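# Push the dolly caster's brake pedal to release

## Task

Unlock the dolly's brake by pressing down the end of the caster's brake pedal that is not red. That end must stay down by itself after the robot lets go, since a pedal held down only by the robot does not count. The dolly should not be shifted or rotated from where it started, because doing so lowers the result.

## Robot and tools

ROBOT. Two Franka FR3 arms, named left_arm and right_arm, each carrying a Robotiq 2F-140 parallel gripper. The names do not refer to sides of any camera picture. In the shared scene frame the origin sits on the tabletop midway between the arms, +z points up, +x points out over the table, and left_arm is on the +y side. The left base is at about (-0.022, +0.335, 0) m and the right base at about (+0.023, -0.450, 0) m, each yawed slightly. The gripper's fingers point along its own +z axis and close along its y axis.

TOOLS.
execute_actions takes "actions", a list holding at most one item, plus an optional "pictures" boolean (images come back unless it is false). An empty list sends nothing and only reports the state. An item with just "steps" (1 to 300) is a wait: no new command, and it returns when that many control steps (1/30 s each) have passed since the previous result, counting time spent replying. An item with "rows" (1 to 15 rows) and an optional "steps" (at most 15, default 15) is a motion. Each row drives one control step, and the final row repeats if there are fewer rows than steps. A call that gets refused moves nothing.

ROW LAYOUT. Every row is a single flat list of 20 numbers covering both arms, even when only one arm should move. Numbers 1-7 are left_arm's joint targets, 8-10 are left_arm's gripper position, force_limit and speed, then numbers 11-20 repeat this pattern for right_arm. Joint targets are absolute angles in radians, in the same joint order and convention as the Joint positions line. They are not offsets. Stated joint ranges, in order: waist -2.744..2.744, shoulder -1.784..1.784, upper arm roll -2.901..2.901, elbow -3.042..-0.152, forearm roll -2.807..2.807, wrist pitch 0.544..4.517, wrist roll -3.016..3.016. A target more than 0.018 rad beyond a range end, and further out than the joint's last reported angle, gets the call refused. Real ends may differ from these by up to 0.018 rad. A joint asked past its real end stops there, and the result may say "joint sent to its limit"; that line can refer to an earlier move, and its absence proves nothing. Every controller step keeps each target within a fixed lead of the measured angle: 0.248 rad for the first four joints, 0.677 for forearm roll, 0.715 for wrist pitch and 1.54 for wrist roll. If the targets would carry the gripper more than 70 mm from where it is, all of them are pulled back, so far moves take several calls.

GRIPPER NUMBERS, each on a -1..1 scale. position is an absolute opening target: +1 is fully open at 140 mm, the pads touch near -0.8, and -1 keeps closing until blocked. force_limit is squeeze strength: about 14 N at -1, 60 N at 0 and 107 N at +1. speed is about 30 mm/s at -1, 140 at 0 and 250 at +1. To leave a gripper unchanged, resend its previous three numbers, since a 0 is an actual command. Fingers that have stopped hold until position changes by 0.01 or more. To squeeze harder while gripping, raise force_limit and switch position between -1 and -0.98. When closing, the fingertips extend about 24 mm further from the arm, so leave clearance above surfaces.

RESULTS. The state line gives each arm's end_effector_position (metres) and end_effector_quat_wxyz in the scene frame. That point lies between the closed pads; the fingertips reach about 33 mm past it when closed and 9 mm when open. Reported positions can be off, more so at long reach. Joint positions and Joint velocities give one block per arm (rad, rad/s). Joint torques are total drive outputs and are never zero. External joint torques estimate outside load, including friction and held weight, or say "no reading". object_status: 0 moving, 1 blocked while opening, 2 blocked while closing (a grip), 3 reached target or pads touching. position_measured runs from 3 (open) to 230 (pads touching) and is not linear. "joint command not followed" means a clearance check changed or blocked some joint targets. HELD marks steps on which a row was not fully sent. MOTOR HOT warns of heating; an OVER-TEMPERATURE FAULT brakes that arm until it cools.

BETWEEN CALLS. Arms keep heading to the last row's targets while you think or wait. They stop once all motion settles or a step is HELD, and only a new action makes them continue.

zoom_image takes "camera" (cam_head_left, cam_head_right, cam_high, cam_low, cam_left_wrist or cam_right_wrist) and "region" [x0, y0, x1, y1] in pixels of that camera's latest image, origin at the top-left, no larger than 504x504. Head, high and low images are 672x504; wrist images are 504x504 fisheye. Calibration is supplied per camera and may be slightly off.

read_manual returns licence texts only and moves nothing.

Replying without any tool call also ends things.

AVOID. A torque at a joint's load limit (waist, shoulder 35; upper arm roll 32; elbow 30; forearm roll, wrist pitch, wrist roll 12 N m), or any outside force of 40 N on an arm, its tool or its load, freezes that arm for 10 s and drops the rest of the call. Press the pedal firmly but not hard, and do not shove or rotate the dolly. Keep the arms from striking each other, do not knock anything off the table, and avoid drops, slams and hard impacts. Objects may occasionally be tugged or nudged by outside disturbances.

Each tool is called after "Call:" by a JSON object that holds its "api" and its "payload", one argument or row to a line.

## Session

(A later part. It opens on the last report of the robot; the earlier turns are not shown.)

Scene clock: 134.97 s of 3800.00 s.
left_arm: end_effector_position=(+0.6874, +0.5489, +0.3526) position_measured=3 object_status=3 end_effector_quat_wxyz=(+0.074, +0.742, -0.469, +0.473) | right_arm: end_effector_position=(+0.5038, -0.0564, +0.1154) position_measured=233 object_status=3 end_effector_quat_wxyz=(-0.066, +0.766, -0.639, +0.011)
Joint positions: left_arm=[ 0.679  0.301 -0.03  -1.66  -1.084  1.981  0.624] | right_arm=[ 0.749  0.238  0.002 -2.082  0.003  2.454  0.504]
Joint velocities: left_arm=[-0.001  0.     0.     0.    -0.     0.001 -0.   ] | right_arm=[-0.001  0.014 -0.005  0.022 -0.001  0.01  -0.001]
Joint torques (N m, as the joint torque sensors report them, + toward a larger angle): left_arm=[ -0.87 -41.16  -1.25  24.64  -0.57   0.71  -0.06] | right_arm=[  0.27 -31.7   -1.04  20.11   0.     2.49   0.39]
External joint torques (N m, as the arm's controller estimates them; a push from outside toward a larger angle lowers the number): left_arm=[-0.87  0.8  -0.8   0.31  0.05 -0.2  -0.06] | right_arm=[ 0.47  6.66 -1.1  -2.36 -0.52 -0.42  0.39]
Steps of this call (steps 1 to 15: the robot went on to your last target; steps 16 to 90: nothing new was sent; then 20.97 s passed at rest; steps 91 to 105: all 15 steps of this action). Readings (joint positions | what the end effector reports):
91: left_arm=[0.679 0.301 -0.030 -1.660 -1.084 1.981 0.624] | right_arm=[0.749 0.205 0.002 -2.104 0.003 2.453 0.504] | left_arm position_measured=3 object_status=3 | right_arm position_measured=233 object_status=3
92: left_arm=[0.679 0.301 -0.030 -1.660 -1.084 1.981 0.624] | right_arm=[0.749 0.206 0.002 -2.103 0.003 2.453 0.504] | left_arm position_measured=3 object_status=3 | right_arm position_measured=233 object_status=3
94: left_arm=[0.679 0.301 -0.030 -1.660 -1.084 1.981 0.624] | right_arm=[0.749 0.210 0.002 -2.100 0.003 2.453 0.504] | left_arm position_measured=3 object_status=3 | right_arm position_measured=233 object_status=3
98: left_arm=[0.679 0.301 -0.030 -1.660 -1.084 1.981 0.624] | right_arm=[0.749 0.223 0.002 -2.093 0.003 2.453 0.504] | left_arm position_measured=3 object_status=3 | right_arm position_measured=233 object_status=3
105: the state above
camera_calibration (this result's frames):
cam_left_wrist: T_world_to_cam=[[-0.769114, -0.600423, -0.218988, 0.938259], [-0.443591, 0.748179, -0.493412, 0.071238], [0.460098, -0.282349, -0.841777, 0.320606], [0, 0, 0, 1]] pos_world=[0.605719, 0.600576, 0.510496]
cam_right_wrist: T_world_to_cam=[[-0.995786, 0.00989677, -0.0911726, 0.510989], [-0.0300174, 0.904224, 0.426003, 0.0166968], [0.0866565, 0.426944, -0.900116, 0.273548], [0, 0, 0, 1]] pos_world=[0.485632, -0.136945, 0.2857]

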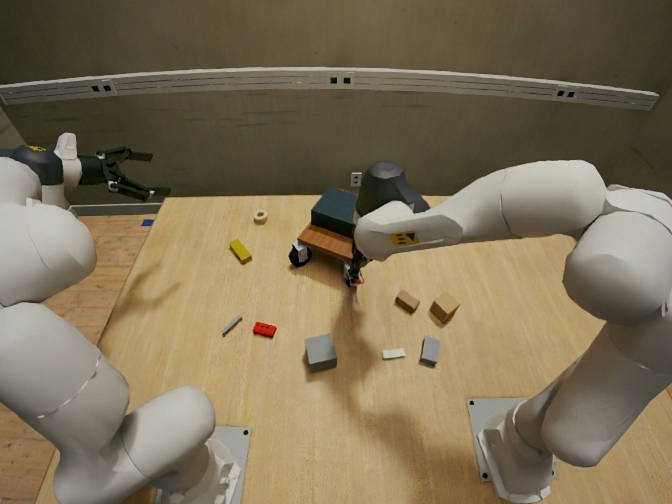

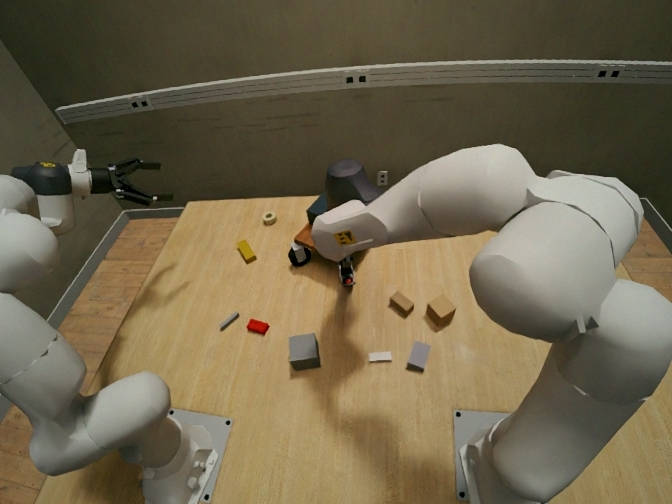

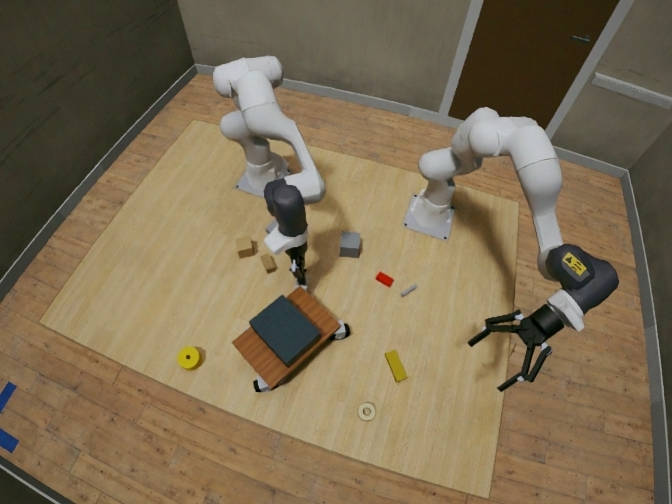

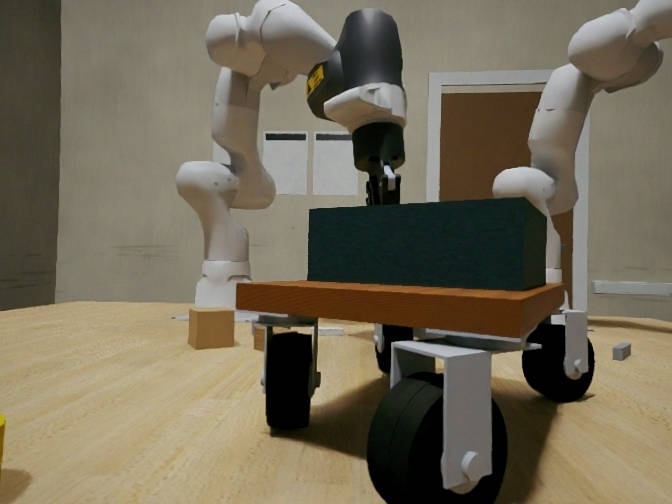

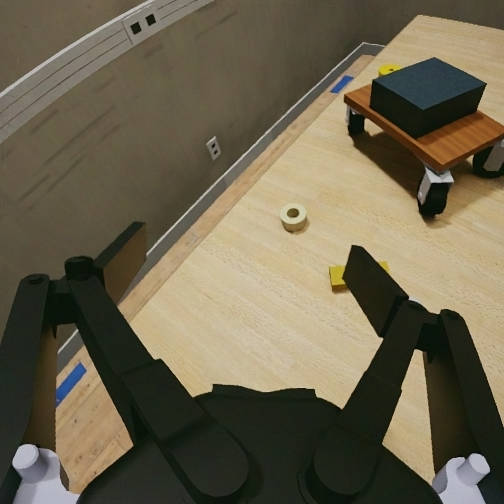

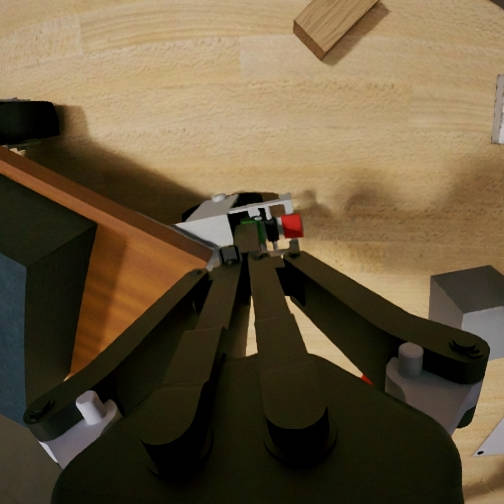

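Call:
{"api": "execute_actions", "payload": {
  "actions": [
    {"rows":[[0.679,0.301,-0.03,-1.66,-1.084,1.981,0.624,1,0,0,0.749,0.249,0,-2.086,0,2.454,0.51,-1,0,0],[0.679,0.301,-0.03,-1.66,-1.084,1.981,0.624,1,0,0,0.749,0.25,0,-2.0875,0,2.454,0.51,-1,0,0],[0.679,0.301,-0.03,-1.66,-1.084,1.981,0.624,1,0,0,0.749,0.251,0,-2.089,0,2.454,0.51,-1,0,0],[0.679,0.301,-0.03,-1.66,-1.084,1.981,0.624,1,0,0,0.749,0.252,0,-2.09,0,2.454,0.51,-1,0,0],[0.679,0.301,-0.03,-1.66,-1.084,1.981,0.624,1,0,0,0.749,0.2535,0,-2.091,0,2.454,0.51,-1,0,0],[0.679,0.301,-0.03,-1.66,-1.084,1.981,0.624,1,0,0,0.749,0.255,0,-2.091,0,2.454,0.51,-1,0,0],[0.679,0.301,-0.03,-1.66,-1.084,1.981,0.624,1,0,0,0.749,0.257,0,-2.091,0,2.454,0.51,-1,0,0]],"steps":15}
  ]
}}

Call:
{"api": "zoom_image", "payload": {
  "camera": "cam_right_wrist",
  "region": [180, 170, 320, 275]
}}

Scene clock: 147.23 s of 3800.00 s.
left_arm: end_effector_position=(+0.6874, +0.5489, +0.3526) position_measured=3 object_status=3 end_effector_quat_wxyz=(+0.074, +0.742, -0.469, +0.473) | right_arm: end_effector_position=(+0.5055, -0.0557, +0.1146) position_measured=233 object_status=3 end_effector_quat_wxyz=(-0.068, +0.766, -0.639, +0.012)
Joint positions: left_arm=[ 0.679  0.301 -0.03  -1.66  -1.084  1.981  0.624] | right_arm=[ 0.749  0.242  0.001 -2.081  0.002  2.461  0.504]
Joint velocities: left_arm=[ 0.001 -0.     0.     0.     0.     0.    -0.   ] | right_arm=[-0.001  0.001  0.    -0.001  0.     0.004  0.001]
Joint torques (N m, as the joint torque sensors report them, + toward a larger angle): left_arm=[ -0.84 -41.69  -1.26  24.55  -0.57   0.66  -0.05] | right_arm=[  0.15 -28.35  -0.38  16.45   0.12   1.8    0.35]
External joint torques (N m, as the arm's controller estimates them; a push from outside toward a larger angle lowers the number): left_arm=[-0.94  0.09 -0.9   0.34  0.05 -0.26 -0.06] | right_arm=[ 0.06  9.58 -0.69 -5.71 -0.46 -0.97  0.36]
Steps of this call (steps 1 to 15: the robot went on to your last target; steps 16 to 90: nothing new was sent; then 8.77 s passed at rest; steps 91 to 105: all 15 steps of this action). Readings (joint positions | what the end effector reports):
91: left_arm=[0.679 0.301 -0.030 -1.660 -1.084 1.981 0.624] | right_arm=[0.749 0.240 0.001 -2.081 0.003 2.456 0.504] | left_arm position_measured=3 object_status=3 | right_arm position_measured=233 object_status=3
92: left_arm=[0.679 0.301 -0.030 -1.660 -1.084 1.981 0.624] | right_arm=[0.749 0.240 0.001 -2.081 0.003 2.456 0.504] | left_arm position_measured=3 object_status=3 | right_arm position_measured=233 object_status=3
94: left_arm=[0.679 0.301 -0.030 -1.660 -1.084 1.981 0.624] | right_arm=[0.749 0.240 0.001 -2.081 0.003 2.456 0.504] | left_arm position_measured=3 object_status=3 | right_arm position_measured=233 object_status=3
98: left_arm=[0.679 0.301 -0.030 -1.660 -1.084 1.981 0.624] | right_arm=[0.749 0.241 0.001 -2.081 0.003 2.459 0.504] | left_arm position_measured=3 object_status=3 | right_arm position_measured=233 object_status=3
105: the state above
camera_calibration (this result's frames):
cam_right_wrist: T_world_to_cam=[[-0.995454, 0.0105544, -0.094659, 0.512875], [-0.0311097, 0.903303, 0.427873, 0.0168082], [0.0900217, 0.428873, -0.898868, 0.270632], [0, 0, 0, 1]] pos_world=[0.486703, -0.136663, 0.284619]

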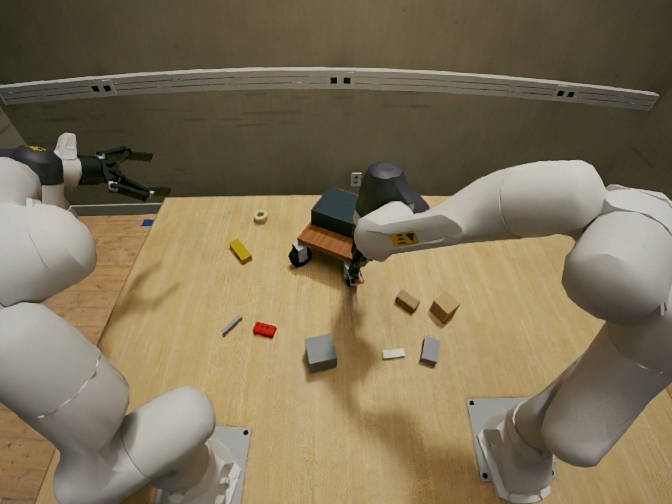

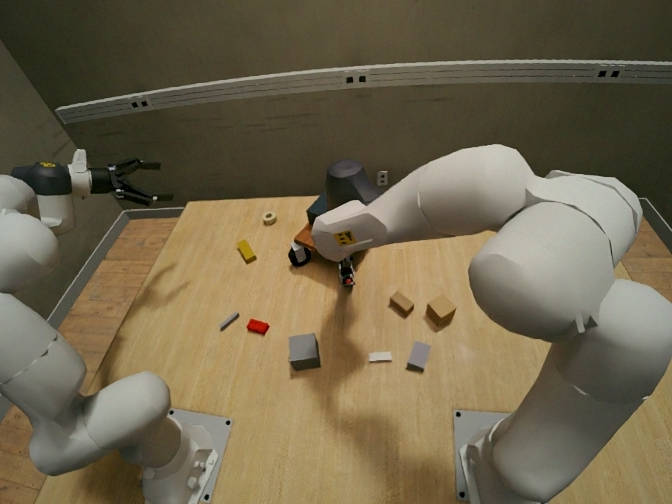

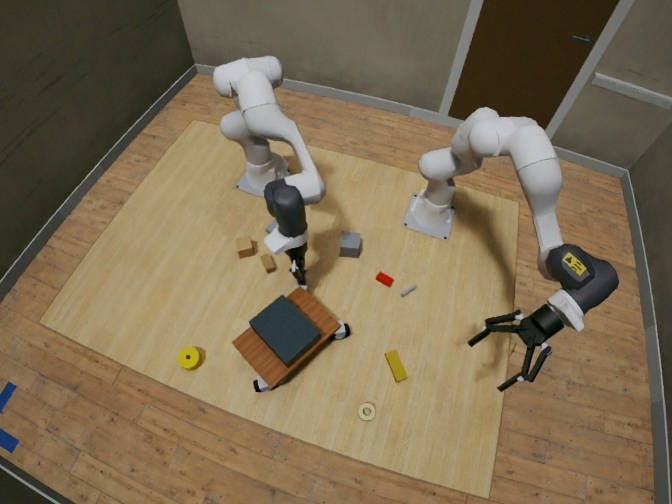

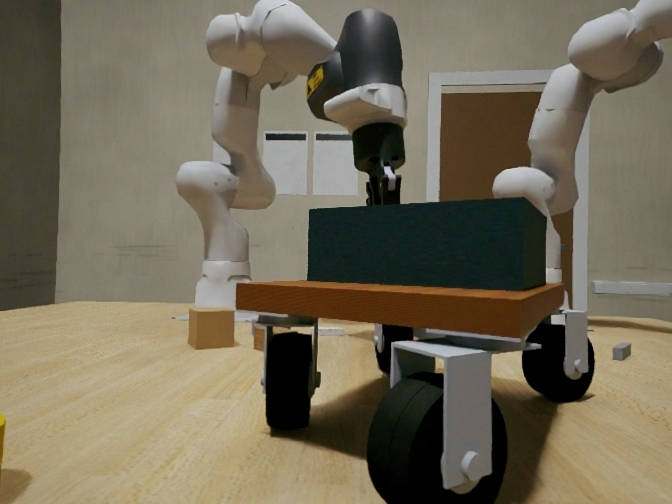

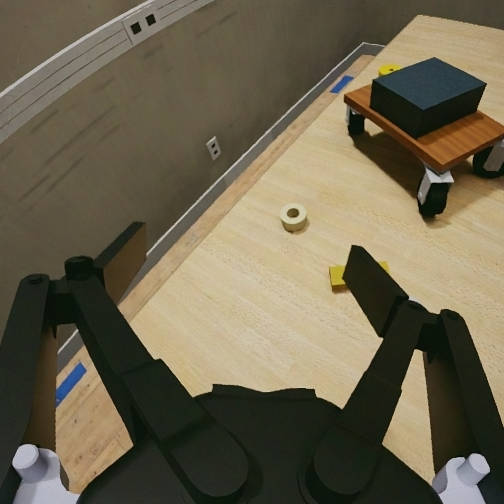

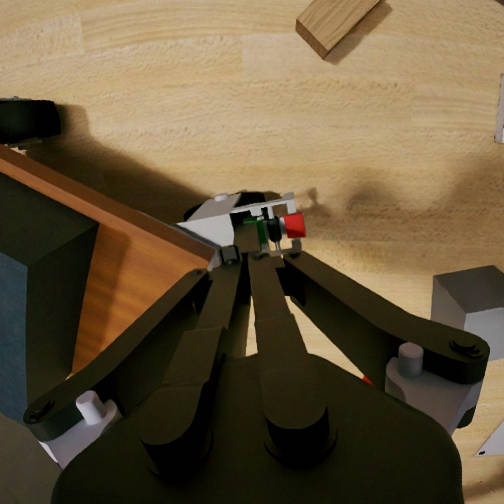

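Region (180, 170, 320, 275) of cam_right_wrist's 504x504 image, scaled by 3.600, with more detail than that image has; it fills the top 378 rows of this view, and the rest is white.

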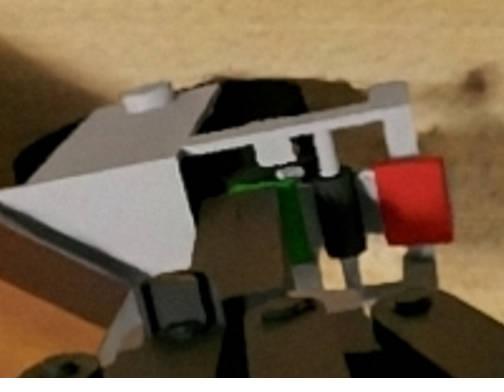

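Call:
{"api": "execute_actions", "payload": {
  "actions": [
    {"rows":[[0.679,0.301,-0.03,-1.66,-1.084,1.981,0.624,1,0,0,0.749,0.245,0,-2.087,0,2.454,0.51,-1,0,0],[0.679,0.301,-0.03,-1.66,-1.084,1.981,0.624,1,0,0,0.749,0.236,0,-2.088,0,2.454,0.51,-1,0,0],[0.679,0.301,-0.03,-1.66,-1.084,1.981,0.624,1,0,0,0.749,0.225,0,-2.094,0,2.454,0.51,-1,0,0],[0.679,0.301,-0.03,-1.66,-1.084,1.981,0.624,1,0,0,0.749,0.21,0,-2.101,0,2.454,0.51,-1,0,0],[0.679,0.301,-0.03,-1.66,-1.084,1.981,0.624,1,0,0,0.749,0.19,0,-2.11,0,2.454,0.51,-1,0,0],[0.679,0.301,-0.03,-1.66,-1.084,1.981,0.624,1,0,0,0.749,0.17,0,-2.119,0,2.454,0.51,-1,0,0],[0.679,0.301,-0.03,-1.66,-1.084,1.981,0.624,1,0,0,0.749,0.15,0,-2.128,0,2.454,0.51,-1,0,0],[0.679,0.301,-0.03,-1.66,-1.084,1.981,0.624,1,0,0,0.749,0.13,0,-2.137,0,2.454,0.51,-1,0,0],[0.679,0.301,-0.03,-1.66,-1.084,1.981,0.624,1,0,0,0.749,0.11,0,-2.146,0,2.454,0.51,-1,0,0]],"steps":15}
  ]
}}

Call:
{"api": "zoom_image", "payload": {
  "camera": "cam_right_wrist",
  "region": [180, 150, 320, 255]
}}

Call:
{"api": "zoom_image", "payload": {
  "camera": "cam_head_left",
  "region": [320, 245, 390, 298]
}}

Scene clock: 160.83 s of 3800.00 s.
left_arm: end_effector_position=(+0.6874, +0.5489, +0.3526) position_measured=3 object_status=3 end_effector_quat_wxyz=(+0.074, +0.742, -0.469, +0.473) | right_arm: end_effector_position=(+0.5023, -0.0585, +0.1683) position_measured=233 object_status=3 end_effector_quat_wxyz=(-0.102, +0.763, -0.637, +0.019)
Joint positions: left_arm=[ 0.679  0.301 -0.03  -1.66  -1.084  1.981  0.624] | right_arm=[ 0.749  0.109  0.001 -2.14   0.002  2.456  0.504]
Joint velocities: left_arm=[-0.001 -0.001 -0.001 -0.     0.001  0.     0.001] | right_arm=[ 0.001 -0.01   0.001 -0.035 -0.    -0.001  0.   ]
Joint torques (N m, as the joint torque sensors report them, + toward a larger angle): left_arm=[ -0.74 -41.39  -1.26  24.48  -0.62   0.7   -0.12] | right_arm=[  0.06 -32.43  -0.14  20.7    0.17   2.6    0.31]
External joint torques (N m, as the arm's controller estimates them; a push from outside toward a larger angle lowers the number): left_arm=[-0.66  0.58 -0.74  0.18  0.01 -0.2  -0.12] | right_arm=[-0.03 -0.33 -0.32 -1.13 -0.42 -0.04  0.33]
Steps of this call (steps 1 to 15: the robot went on to your last target; steps 16 to 90: nothing new was sent; then 10.10 s passed at rest; steps 91 to 105: all 15 steps of this action). Readings (joint positions | what the end effector reports):
91: left_arm=[0.679 0.301 -0.030 -1.660 -1.084 1.981 0.624] | right_arm=[0.749 0.241 0.001 -2.081 0.002 2.461 0.504] | left_arm position_measured=3 object_status=3 | right_arm position_measured=233 object_status=3
92: left_arm=[0.679 0.301 -0.030 -1.660 -1.084 1.981 0.624] | right_arm=[0.749 0.240 0.001 -2.082 0.002 2.461 0.504] | left_arm position_measured=3 object_status=3 | right_arm position_measured=233 object_status=3
94: left_arm=[0.679 0.301 -0.030 -1.660 -1.084 1.981 0.624] | right_arm=[0.749 0.232 0.001 -2.090 0.002 2.460 0.504] | left_arm position_measured=3 object_status=3 | right_arm position_measured=233 object_status=3
98: left_arm=[0.679 0.301 -0.030 -1.660 -1.084 1.981 0.624] | right_arm=[0.749 0.177 0.001 -2.121 0.002 2.457 0.504] | left_arm position_measured=3 object_status=3 | right_arm position_measured=233 object_status=3
105: the state above
camera_calibration (this result's frames):
cam_right_wrist: T_world_to_cam=[[-0.988824, 0.0159863, -0.148228, 0.520735], [-0.0554509, 0.883472, 0.465192, 0.000989802], [0.138392, 0.468212, -0.872711, 0.294038], [0, 0, 0, 1]] pos_world=[0.474278, -0.146871, 0.333338]

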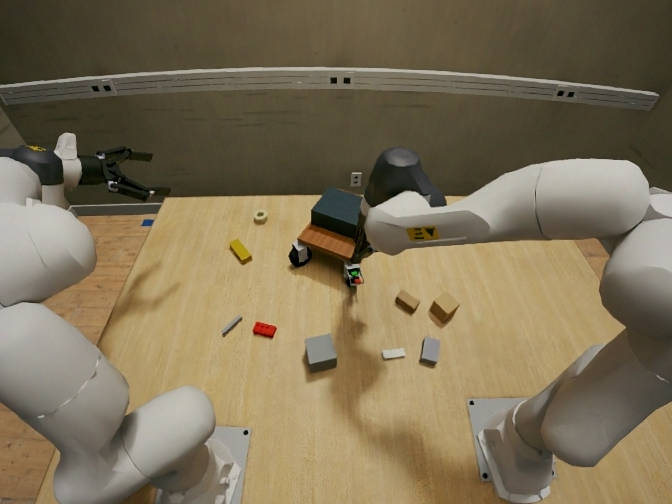

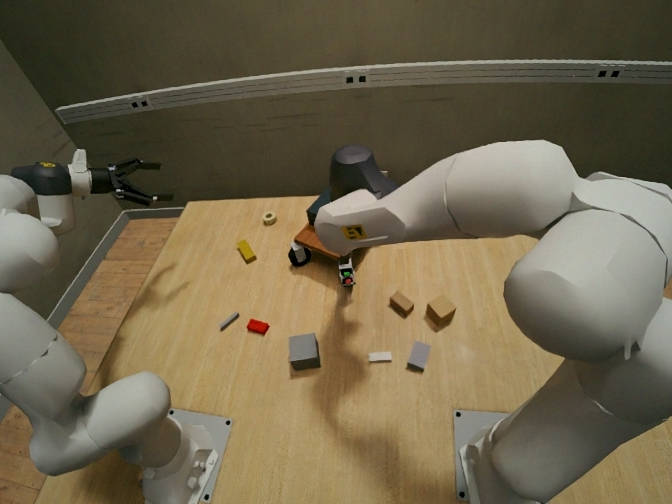

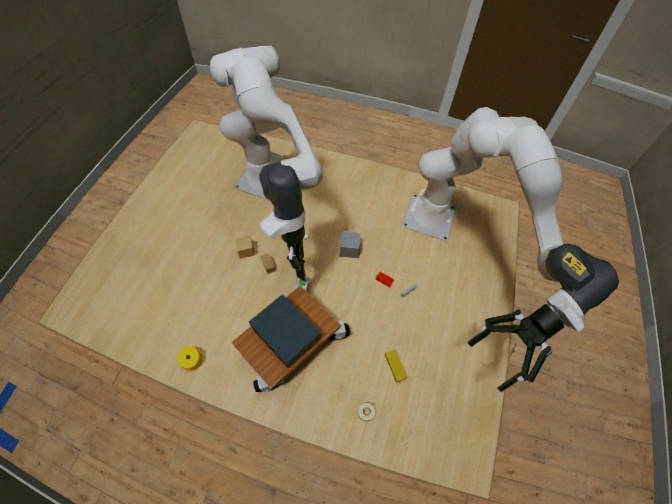

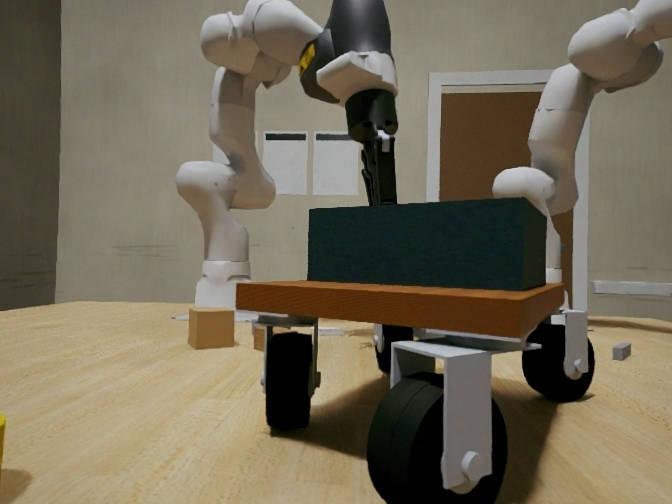

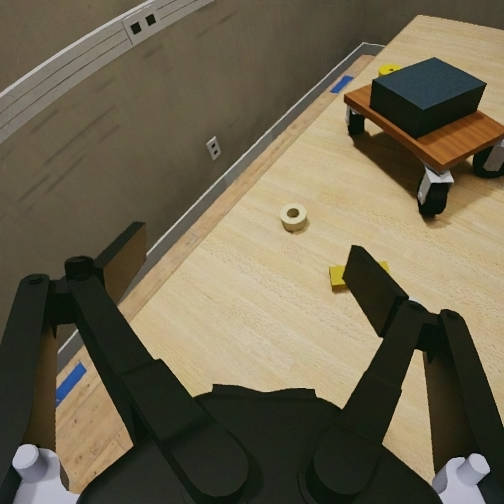

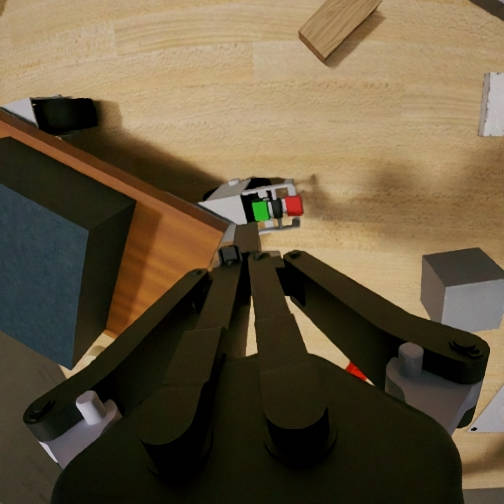

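Region (180, 150, 320, 255) of cam_right_wrist's 504x504 image, scaled by 3.600, with more detail than that image has; it fills the top 378 rows of this view, and the rest is white.

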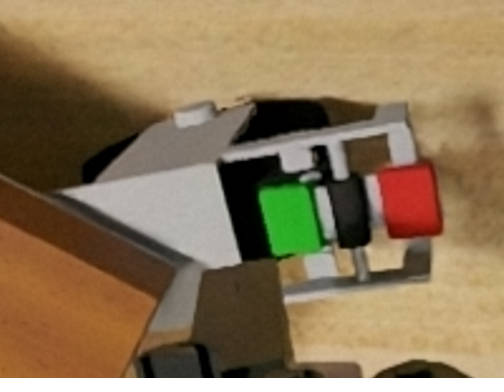

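Region (320, 245, 390, 298) of cam_head_left's 672x504 image, scaled by 7.200, with more detail than that image has; it fills the top 382 rows of this view, and the rest is white.

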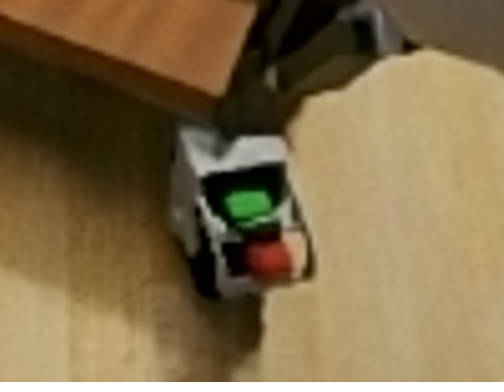

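Call:
{"api": "finished_scene", "payload": {
  "scene": 1
}}

The scene is finished: the task was done.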